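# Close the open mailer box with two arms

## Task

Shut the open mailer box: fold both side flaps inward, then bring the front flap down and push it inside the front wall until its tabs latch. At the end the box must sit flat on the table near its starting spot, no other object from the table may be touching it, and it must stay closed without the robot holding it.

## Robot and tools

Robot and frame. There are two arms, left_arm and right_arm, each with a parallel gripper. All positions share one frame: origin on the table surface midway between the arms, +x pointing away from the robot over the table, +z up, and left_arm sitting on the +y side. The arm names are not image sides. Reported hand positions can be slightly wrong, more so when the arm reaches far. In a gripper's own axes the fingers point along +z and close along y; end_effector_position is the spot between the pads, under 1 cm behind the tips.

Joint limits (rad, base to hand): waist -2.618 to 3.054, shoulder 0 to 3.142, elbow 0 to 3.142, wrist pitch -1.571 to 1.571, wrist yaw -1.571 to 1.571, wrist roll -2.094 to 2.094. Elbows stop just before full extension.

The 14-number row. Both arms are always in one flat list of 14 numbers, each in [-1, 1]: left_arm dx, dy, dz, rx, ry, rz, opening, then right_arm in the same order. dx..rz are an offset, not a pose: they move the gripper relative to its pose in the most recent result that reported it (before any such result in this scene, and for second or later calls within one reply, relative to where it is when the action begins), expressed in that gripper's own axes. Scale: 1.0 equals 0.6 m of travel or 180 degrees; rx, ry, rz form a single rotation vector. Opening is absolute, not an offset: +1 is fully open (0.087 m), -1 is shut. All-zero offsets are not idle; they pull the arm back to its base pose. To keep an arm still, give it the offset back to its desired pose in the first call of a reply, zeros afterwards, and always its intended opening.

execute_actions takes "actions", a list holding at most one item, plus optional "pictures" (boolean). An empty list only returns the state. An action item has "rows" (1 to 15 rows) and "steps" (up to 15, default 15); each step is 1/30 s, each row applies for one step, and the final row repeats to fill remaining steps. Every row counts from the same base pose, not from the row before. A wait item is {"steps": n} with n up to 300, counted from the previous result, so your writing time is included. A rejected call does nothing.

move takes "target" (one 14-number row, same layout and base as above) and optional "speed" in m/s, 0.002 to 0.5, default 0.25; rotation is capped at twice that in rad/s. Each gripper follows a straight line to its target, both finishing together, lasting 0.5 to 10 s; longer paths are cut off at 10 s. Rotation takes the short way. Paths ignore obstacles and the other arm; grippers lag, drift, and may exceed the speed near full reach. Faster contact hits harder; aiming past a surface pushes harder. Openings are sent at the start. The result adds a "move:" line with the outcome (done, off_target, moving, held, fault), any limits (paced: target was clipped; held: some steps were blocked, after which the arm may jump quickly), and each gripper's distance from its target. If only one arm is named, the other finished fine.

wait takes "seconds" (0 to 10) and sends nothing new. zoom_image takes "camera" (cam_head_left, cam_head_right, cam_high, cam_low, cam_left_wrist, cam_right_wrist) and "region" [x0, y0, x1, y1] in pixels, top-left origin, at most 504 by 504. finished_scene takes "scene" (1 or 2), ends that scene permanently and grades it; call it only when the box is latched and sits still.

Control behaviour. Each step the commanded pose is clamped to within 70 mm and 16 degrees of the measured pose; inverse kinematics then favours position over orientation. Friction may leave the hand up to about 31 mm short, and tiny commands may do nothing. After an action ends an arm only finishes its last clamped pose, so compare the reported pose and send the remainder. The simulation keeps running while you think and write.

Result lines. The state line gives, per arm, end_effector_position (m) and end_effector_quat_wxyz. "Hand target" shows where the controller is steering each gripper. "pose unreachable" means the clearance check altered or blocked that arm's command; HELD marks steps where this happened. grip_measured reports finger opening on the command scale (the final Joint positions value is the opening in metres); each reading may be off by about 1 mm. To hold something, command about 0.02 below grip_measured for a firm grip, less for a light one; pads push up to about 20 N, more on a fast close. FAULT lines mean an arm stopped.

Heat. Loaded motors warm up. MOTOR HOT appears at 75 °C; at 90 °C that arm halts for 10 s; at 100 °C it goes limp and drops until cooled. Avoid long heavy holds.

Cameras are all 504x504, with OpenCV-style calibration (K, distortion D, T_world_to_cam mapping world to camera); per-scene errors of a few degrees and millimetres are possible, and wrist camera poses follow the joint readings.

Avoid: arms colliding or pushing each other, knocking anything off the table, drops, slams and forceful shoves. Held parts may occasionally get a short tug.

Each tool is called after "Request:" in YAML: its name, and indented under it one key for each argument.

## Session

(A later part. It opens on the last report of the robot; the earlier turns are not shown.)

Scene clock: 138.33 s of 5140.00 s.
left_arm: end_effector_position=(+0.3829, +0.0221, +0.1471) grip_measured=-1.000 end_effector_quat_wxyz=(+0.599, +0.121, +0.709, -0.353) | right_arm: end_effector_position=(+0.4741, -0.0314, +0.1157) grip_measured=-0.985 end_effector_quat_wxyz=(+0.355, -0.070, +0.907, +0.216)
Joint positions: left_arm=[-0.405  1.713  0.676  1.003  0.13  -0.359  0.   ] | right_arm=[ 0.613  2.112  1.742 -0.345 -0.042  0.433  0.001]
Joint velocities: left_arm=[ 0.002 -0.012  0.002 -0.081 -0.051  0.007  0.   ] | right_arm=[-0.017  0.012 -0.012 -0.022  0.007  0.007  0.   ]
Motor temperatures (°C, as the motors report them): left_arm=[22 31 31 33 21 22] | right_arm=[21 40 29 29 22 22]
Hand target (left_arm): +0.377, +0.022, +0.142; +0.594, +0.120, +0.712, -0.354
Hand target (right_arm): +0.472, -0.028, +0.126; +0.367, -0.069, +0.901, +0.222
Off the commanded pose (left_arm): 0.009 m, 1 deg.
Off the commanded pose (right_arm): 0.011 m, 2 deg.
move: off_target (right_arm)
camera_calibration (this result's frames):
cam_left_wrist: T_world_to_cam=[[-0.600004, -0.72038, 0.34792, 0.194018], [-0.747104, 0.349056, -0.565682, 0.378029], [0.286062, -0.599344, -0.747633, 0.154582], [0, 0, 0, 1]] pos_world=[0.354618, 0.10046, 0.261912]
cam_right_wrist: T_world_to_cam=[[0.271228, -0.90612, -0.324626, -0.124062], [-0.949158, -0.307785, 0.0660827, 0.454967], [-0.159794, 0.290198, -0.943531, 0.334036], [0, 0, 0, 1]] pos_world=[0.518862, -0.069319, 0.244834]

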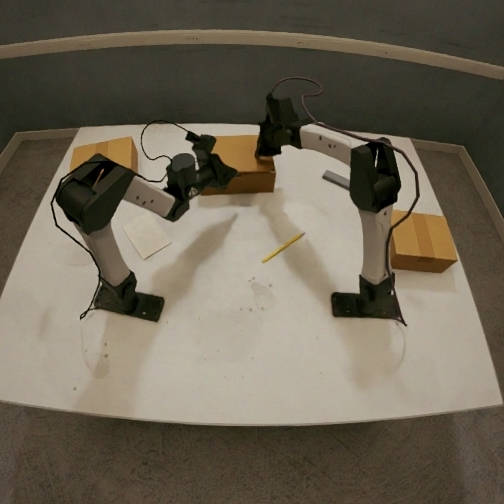

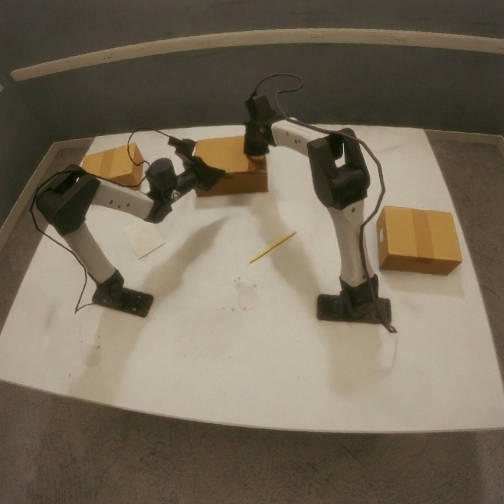

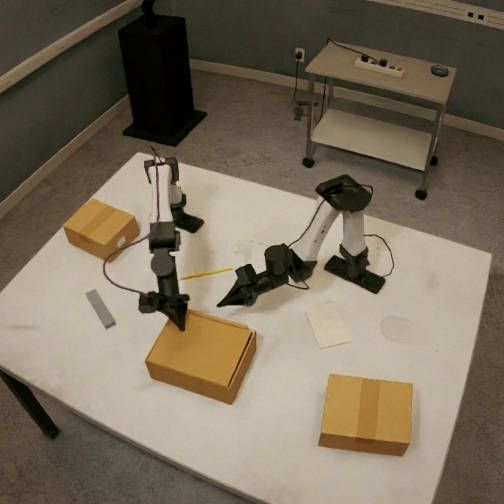

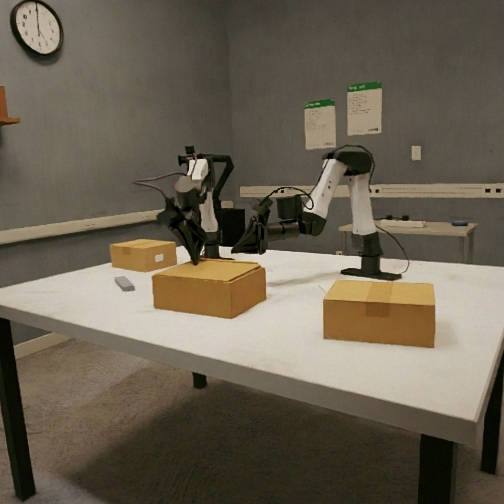

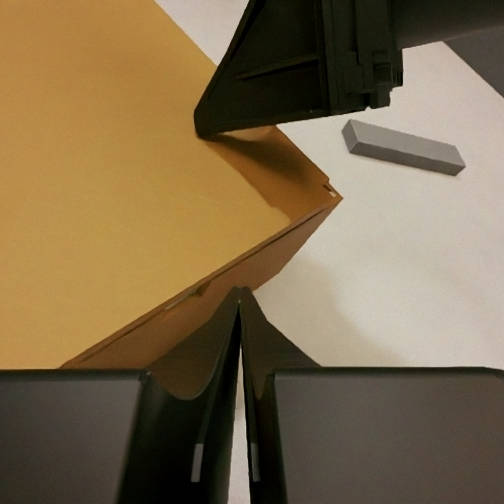

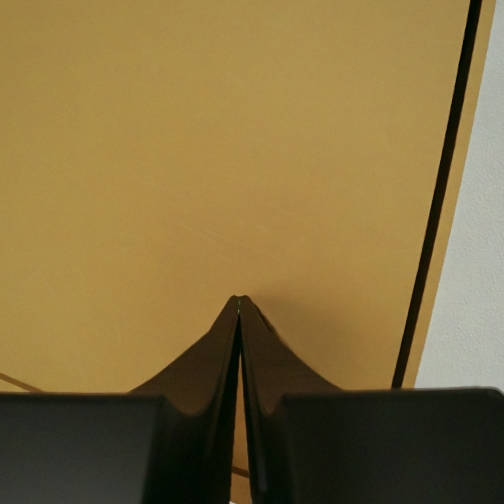

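Request:
move:
  target: [0.003,0.177,0.017,0,0,0,-1, 0.028,-0.014,0.027,0,0,0,-1]
  speed: 0.05

Request:
move:
  target: [-0.1,-0.04,0,0,0,0,-1, 0.085,0.028,-0.05,0,0,0,-1]
  speed: 0.04

Scene clock: 145.47 s of 5140.00 s.
left_arm: end_effector_position=(+0.4500, +0.0902, +0.1280) grip_measured=-1.000 end_effector_quat_wxyz=(+0.622, +0.128, +0.686, -0.356) | right_arm: end_effector_position=(+0.4780, -0.0287, +0.1109) grip_measured=-0.985 end_effector_quat_wxyz=(+0.368, -0.070, +0.900, +0.223)
Joint positions: left_arm=[-0.126  1.922  0.762  1.189  0.41  -0.346  0.   ] | right_arm=[ 0.613  2.112  1.7   -0.269 -0.043  0.433  0.001]
Joint velocities: left_arm=[-0.007  0.007 -0.007  0.037  0.051 -0.022  0.   ] | right_arm=[-0.002 -0.007 -0.002 -0.037  0.037  0.007 -0.001]
Motor temperatures (°C, as the motors report them): left_arm=[22 31 30 33 21 22] | right_arm=[21 40 29 29 22 22]
Hand target (left_arm): +0.451, +0.093, +0.105; +0.600, +0.124, +0.709, -0.351
Hand target (right_arm): +0.474, -0.031, +0.091; +0.355, -0.070, +0.907, +0.216
Off the commanded pose (left_arm): 0.021 m, 4 deg.
Off the commanded pose (right_arm): 0.021 m, 2 deg.
After step 90, 1.73 s passed at rest.
move: off_target (left_arm, right_arm)
camera_calibration (this result's frames):
cam_left_wrist: T_world_to_cam=[[-0.622423, -0.713687, 0.32131, 0.302758], [-0.708663, 0.339617, -0.618431, 0.38391], [0.332244, -0.612626, -0.71715, 0.138458], [0, 0, 0, 1]] pos_world=[0.414505, 0.170515, 0.239438]
cam_right_wrist: T_world_to_cam=[[0.281317, -0.899665, -0.333862, -0.127814], [-0.950293, -0.309557, 0.0334398, 0.463976], [-0.133434, 0.307859, -0.942029, 0.317075], [0, 0, 0, 1]] pos_world=[0.519178, -0.0689776, 0.240507]

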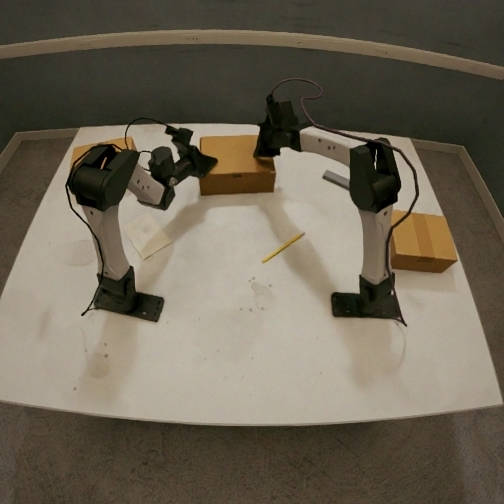

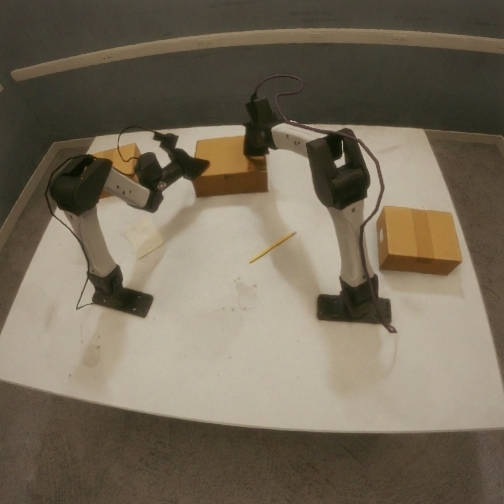

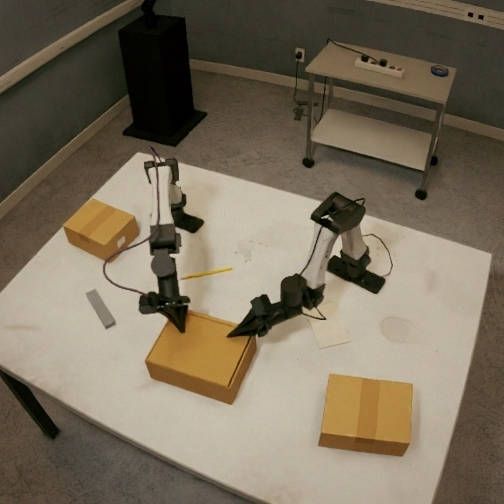

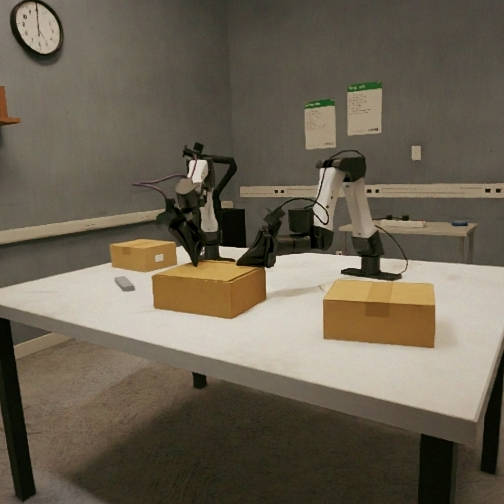

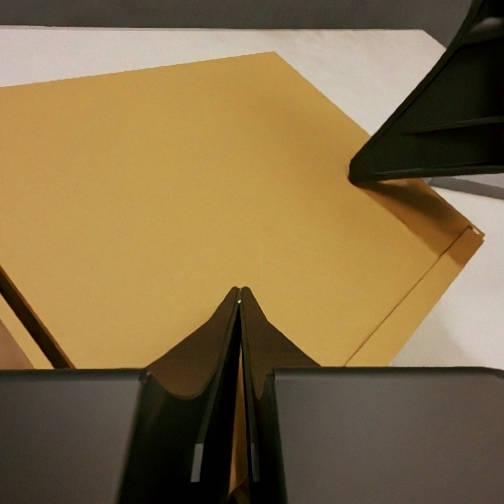

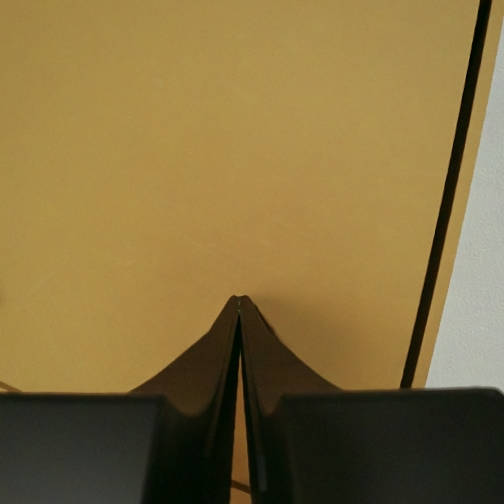

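Scene clock: 147.33 s of 5140.00 s.
left_arm: end_effector_position=(+0.4468, +0.0911, +0.1928) grip_measured=-1.000 end_effector_quat_wxyz=(+0.628, +0.129, +0.680, -0.356) | right_arm: end_effector_position=(+0.4342, -0.0247, +0.1104) grip_measured=-0.985 end_effector_quat_wxyz=(+0.390, -0.065, +0.890, +0.226)
Joint positions: left_arm=[-0.126  1.721  0.828  0.939  0.41  -0.346  0.   ] | right_arm=[ 0.684  1.958  1.439 -0.117  0.034  0.476  0.001]
Joint velocities: left_arm=[ 0.007 -0.022  0.007  0.037 -0.007  0.022  0.   ] | right_arm=[-0.007  0.002 -0.007 -0.037  0.081  0.007 -0.001]
Motor temperatures (°C, as the motors report them): left_arm=[22 32 30 33 21 22] | right_arm=[21 40 29 29 22 22]
Hand target (left_arm): +0.447, +0.090, +0.193; +0.622, +0.128, +0.686, -0.356
Hand target (right_arm): +0.418, -0.025, +0.100; +0.368, -0.070, +0.900, +0.223
Off the commanded pose (left_arm): 0.002 m, 1 deg.
Off the commanded pose (right_arm): 0.019 m, 3 deg.
move: off_target (right_arm)
camera_calibration (this result's frames):
cam_left_wrist: T_world_to_cam=[[-0.627762, -0.712072, 0.314434, 0.284209], [-0.698162, 0.33644, -0.631963, 0.419623], [0.344215, -0.616248, -0.708346, 0.179862], [0, 0, 0, 1]] pos_world=[0.409469, 0.172039, 0.303226]
cam_right_wrist: T_world_to_cam=[[0.282809, -0.89905, -0.334258, -0.112681], [-0.955238, -0.295541, -0.0132936, 0.431183], [-0.0868352, 0.323055, -0.942388, 0.289736], [0, 0, 0, 1]] pos_world=[0.468909, -0.0674746, 0.241111]

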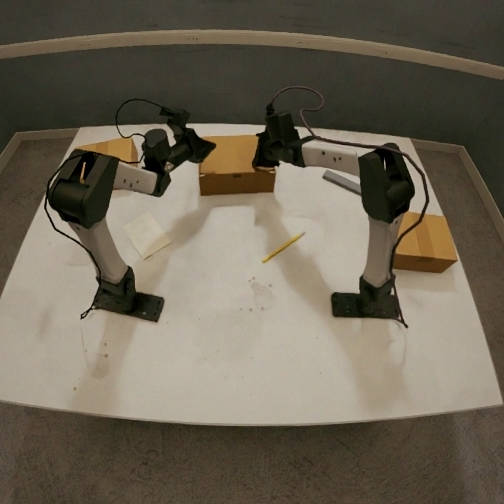

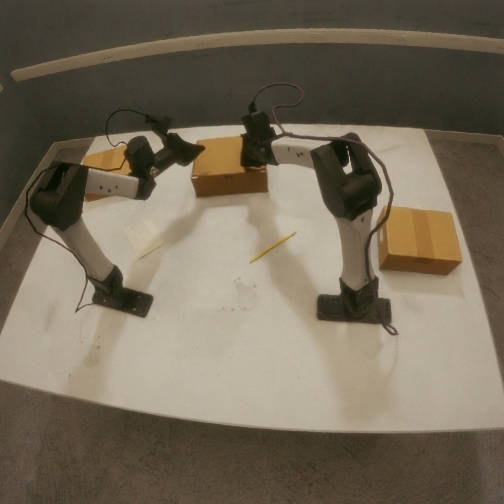

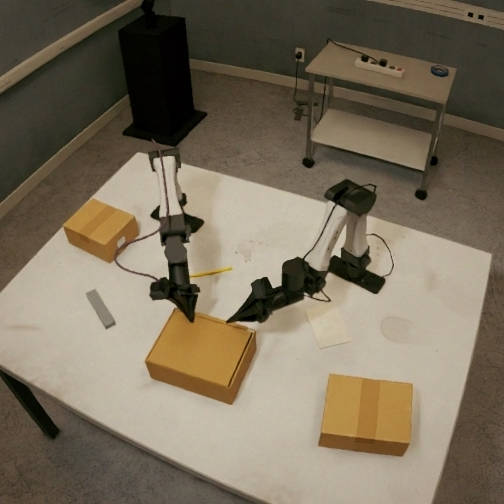

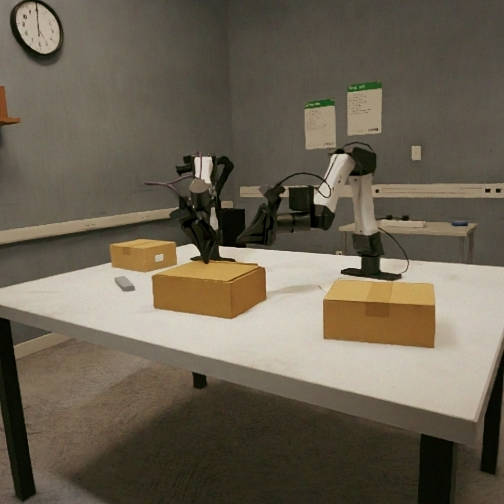

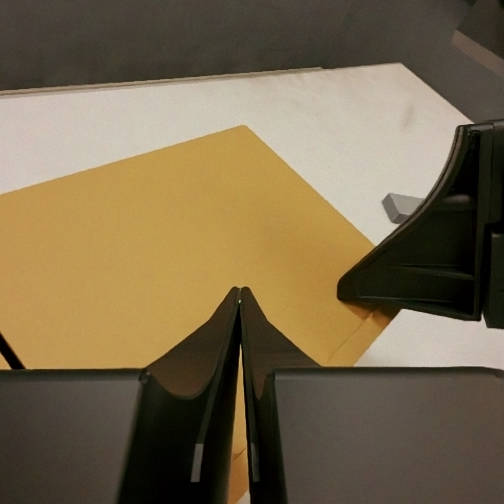

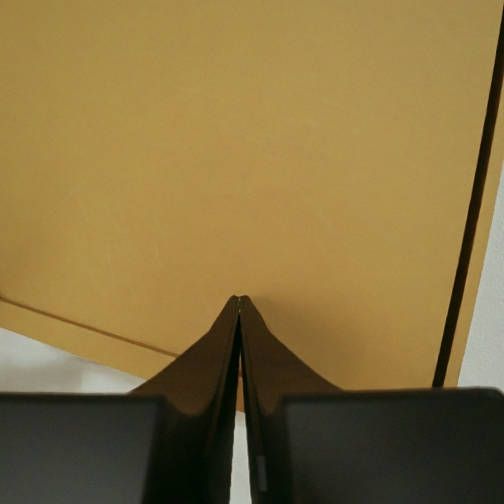

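Request:
move:
  target: [0,0,0,0,0,0,-1, 0.05,0.02,-0.045,0,0,0,-1]
  speed: 0.03

Request:
move:
  target: [0,0.1,-0.1,0,0,0,-1, -0.1,0.0,-0.12,0,0,0,-1]
  speed: 0.1

Scene clock: 151.10 s of 5140.00 s.
left_arm: end_effector_position=(+0.4466, +0.0912, +0.1913) grip_measured=-1.000 end_effector_quat_wxyz=(+0.626, +0.129, +0.682, -0.356) | right_arm: end_effector_position=(+0.4058, -0.0234, +0.1142) grip_measured=-0.985 end_effector_quat_wxyz=(+0.406, -0.062, +0.883, +0.225)
Joint positions: left_arm=[-0.126  1.721  0.828  0.932  0.41  -0.346  0.   ] | right_arm=[ 0.738  1.862  1.303 -0.049  0.095  0.503  0.001]
Joint velocities: left_arm=[-0.007 -0.007 -0.012  0.037  0.022  0.066  0.   ] | right_arm=[ 0.007 -0.002 -0.007  0.037 -0.022 -0.037 -0.001]
Motor temperatures (°C, as the motors report them): left_arm=[22 32 31 33 21 22] | right_arm=[21 40 29 29 22 22]
Hand target (left_arm): +0.447, +0.091, +0.193; +0.628, +0.129, +0.680, -0.356
Hand target (right_arm): +0.393, -0.024, +0.108; +0.391, -0.065, +0.890, +0.225
Off the commanded pose (left_arm): 0.002 m, 0 deg.
Off the commanded pose (right_arm): 0.015 m, 2 deg.
move: off_target (right_arm)
camera_calibration (this result's frames):
cam_left_wrist: T_world_to_cam=[[-0.625802, -0.712665, 0.316986, 0.283295], [-0.702069, 0.337622, -0.626985, 0.419216], [0.339808, -0.614915, -0.711625, 0.181372], [0, 0, 0, 1]] pos_world=[0.409974, 0.171886, 0.30211]
cam_right_wrist: T_world_to_cam=[[0.282361, -0.900043, -0.331956, -0.102352], [-0.95785, -0.283586, -0.0458494, 0.409593], [-0.0528716, 0.33091, -0.94218, 0.276822], [0, 0, 0, 1]] pos_world=[0.435865, -0.0675696, 0.245619]

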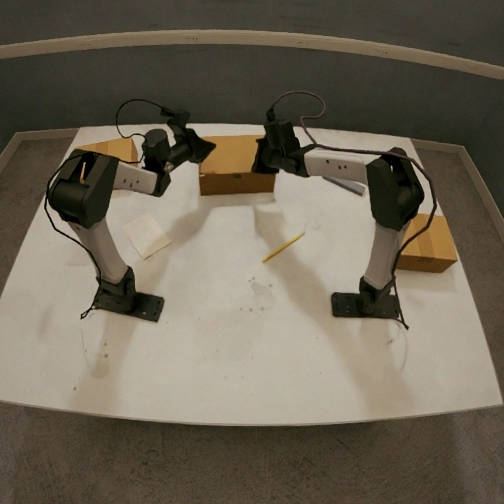

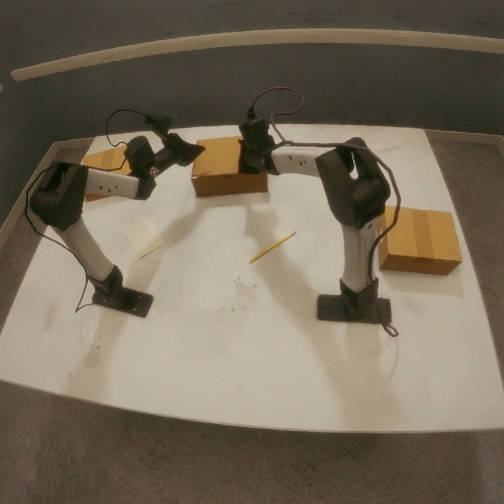

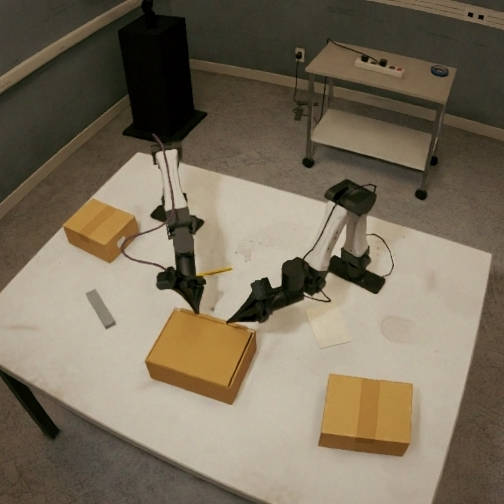

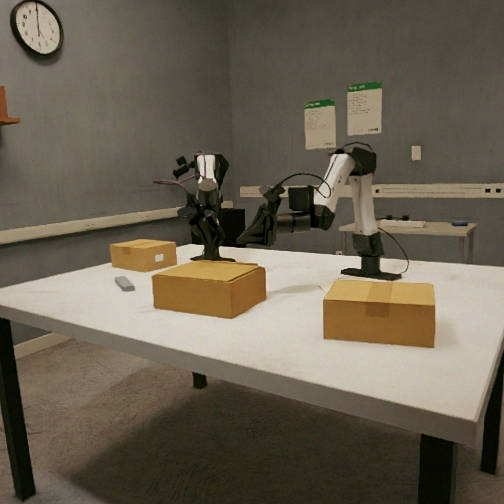

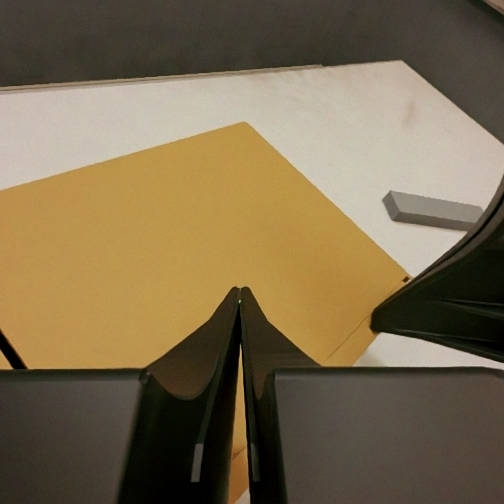

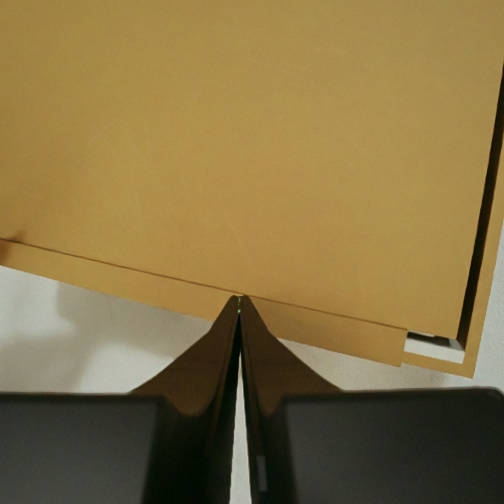

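Scene clock: 152.63 s of 5140.00 s.
left_arm: end_effector_position=(+0.4424, +0.1707, +0.1747) grip_measured=-1.000 end_effector_quat_wxyz=(+0.631, +0.134, +0.678, -0.352) | right_arm: end_effector_position=(+0.3934, -0.0587, +0.1819) grip_measured=-0.985 end_effector_quat_wxyz=(+0.395, -0.060, +0.890, +0.219)
Joint positions: left_arm=[ 0.113  1.711  0.719  1.047  0.648 -0.346  0.   ] | right_arm=[ 0.685  1.711  1.412 -0.336  0.055  0.478  0.001]
Joint velocities: left_arm=[-0.017 -0.027 -0.002  0.022 -0.051  0.007  0.   ] | right_arm=[-0.027  0.012  0.002 -0.066  0.007 -0.037  0.   ]
Motor temperatures (°C, as the motors report them): left_arm=[22 32 31 33 21 22] | right_arm=[21 40 29 29 22 22]
Hand target (left_arm): +0.438, +0.173, +0.168; +0.626, +0.131, +0.683, -0.354
Hand target (right_arm): +0.395, -0.060, +0.199; +0.406, -0.062, +0.883, +0.226
Off the commanded pose (left_arm): 0.007 m, 1 deg.
Off the commanded pose (right_arm): 0.018 m, 2 deg.
move: off_target (right_arm)
camera_calibration (this result's frames):
cam_left_wrist: T_world_to_cam=[[-0.63044, -0.715676, 0.300587, 0.348026], [-0.691874, 0.342517, -0.635604, 0.375116], [0.351931, -0.608678, -0.711095, 0.213413], [0, 0, 0, 1]] pos_world=[0.403836, 0.25049, 0.28557]
cam_right_wrist: T_world_to_cam=[[0.269663, -0.906245, -0.325578, -0.10466], [-0.960026, -0.279359, -0.0175585, 0.386737], [-0.0750408, 0.317299, -0.945352, 0.360114], [0, 0, 0, 1]] pos_world=[0.426524, -0.101073, 0.31315]

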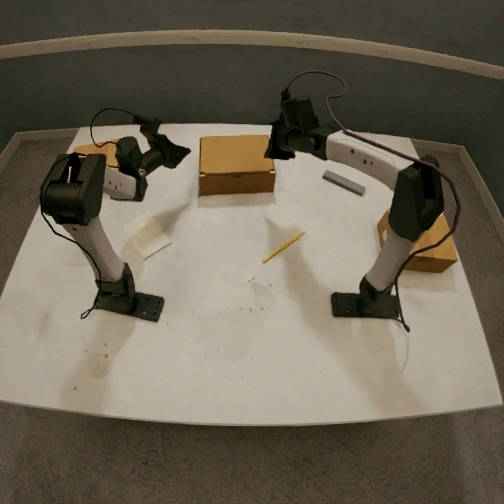

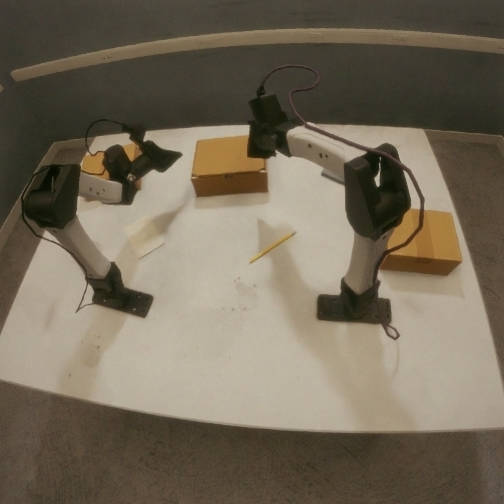

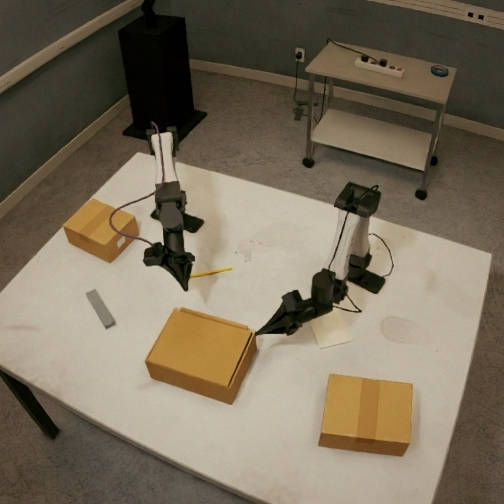

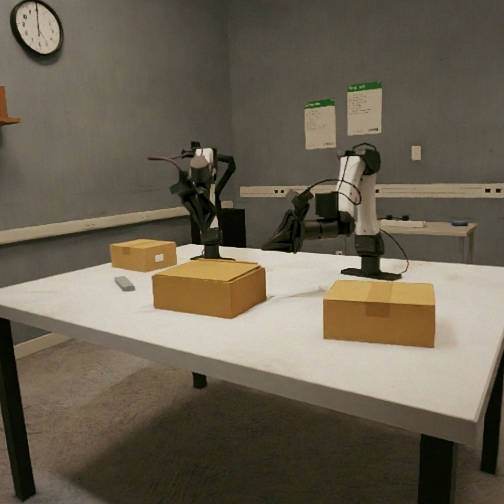

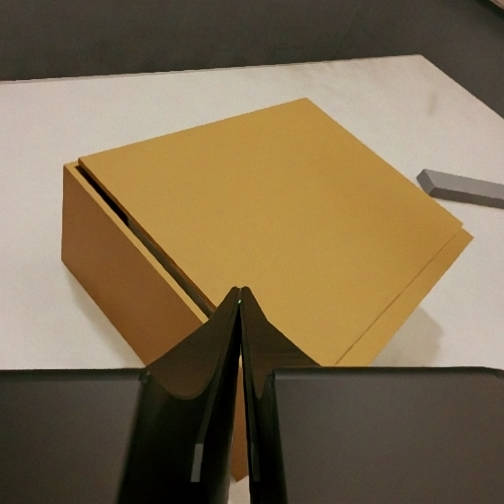

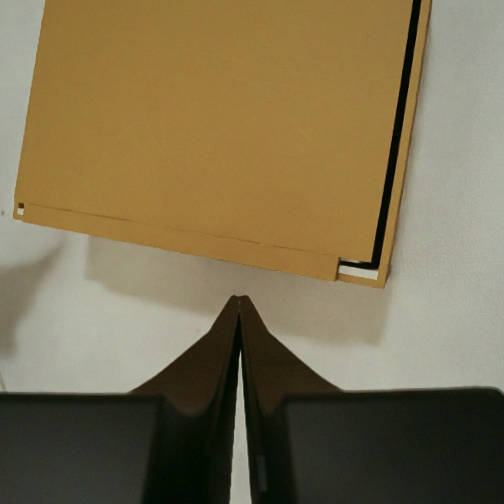

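Latched, about 3 cm off its start; accept.

Request:
finished_scene:
  scene: 1

The scene is finished: the task was done.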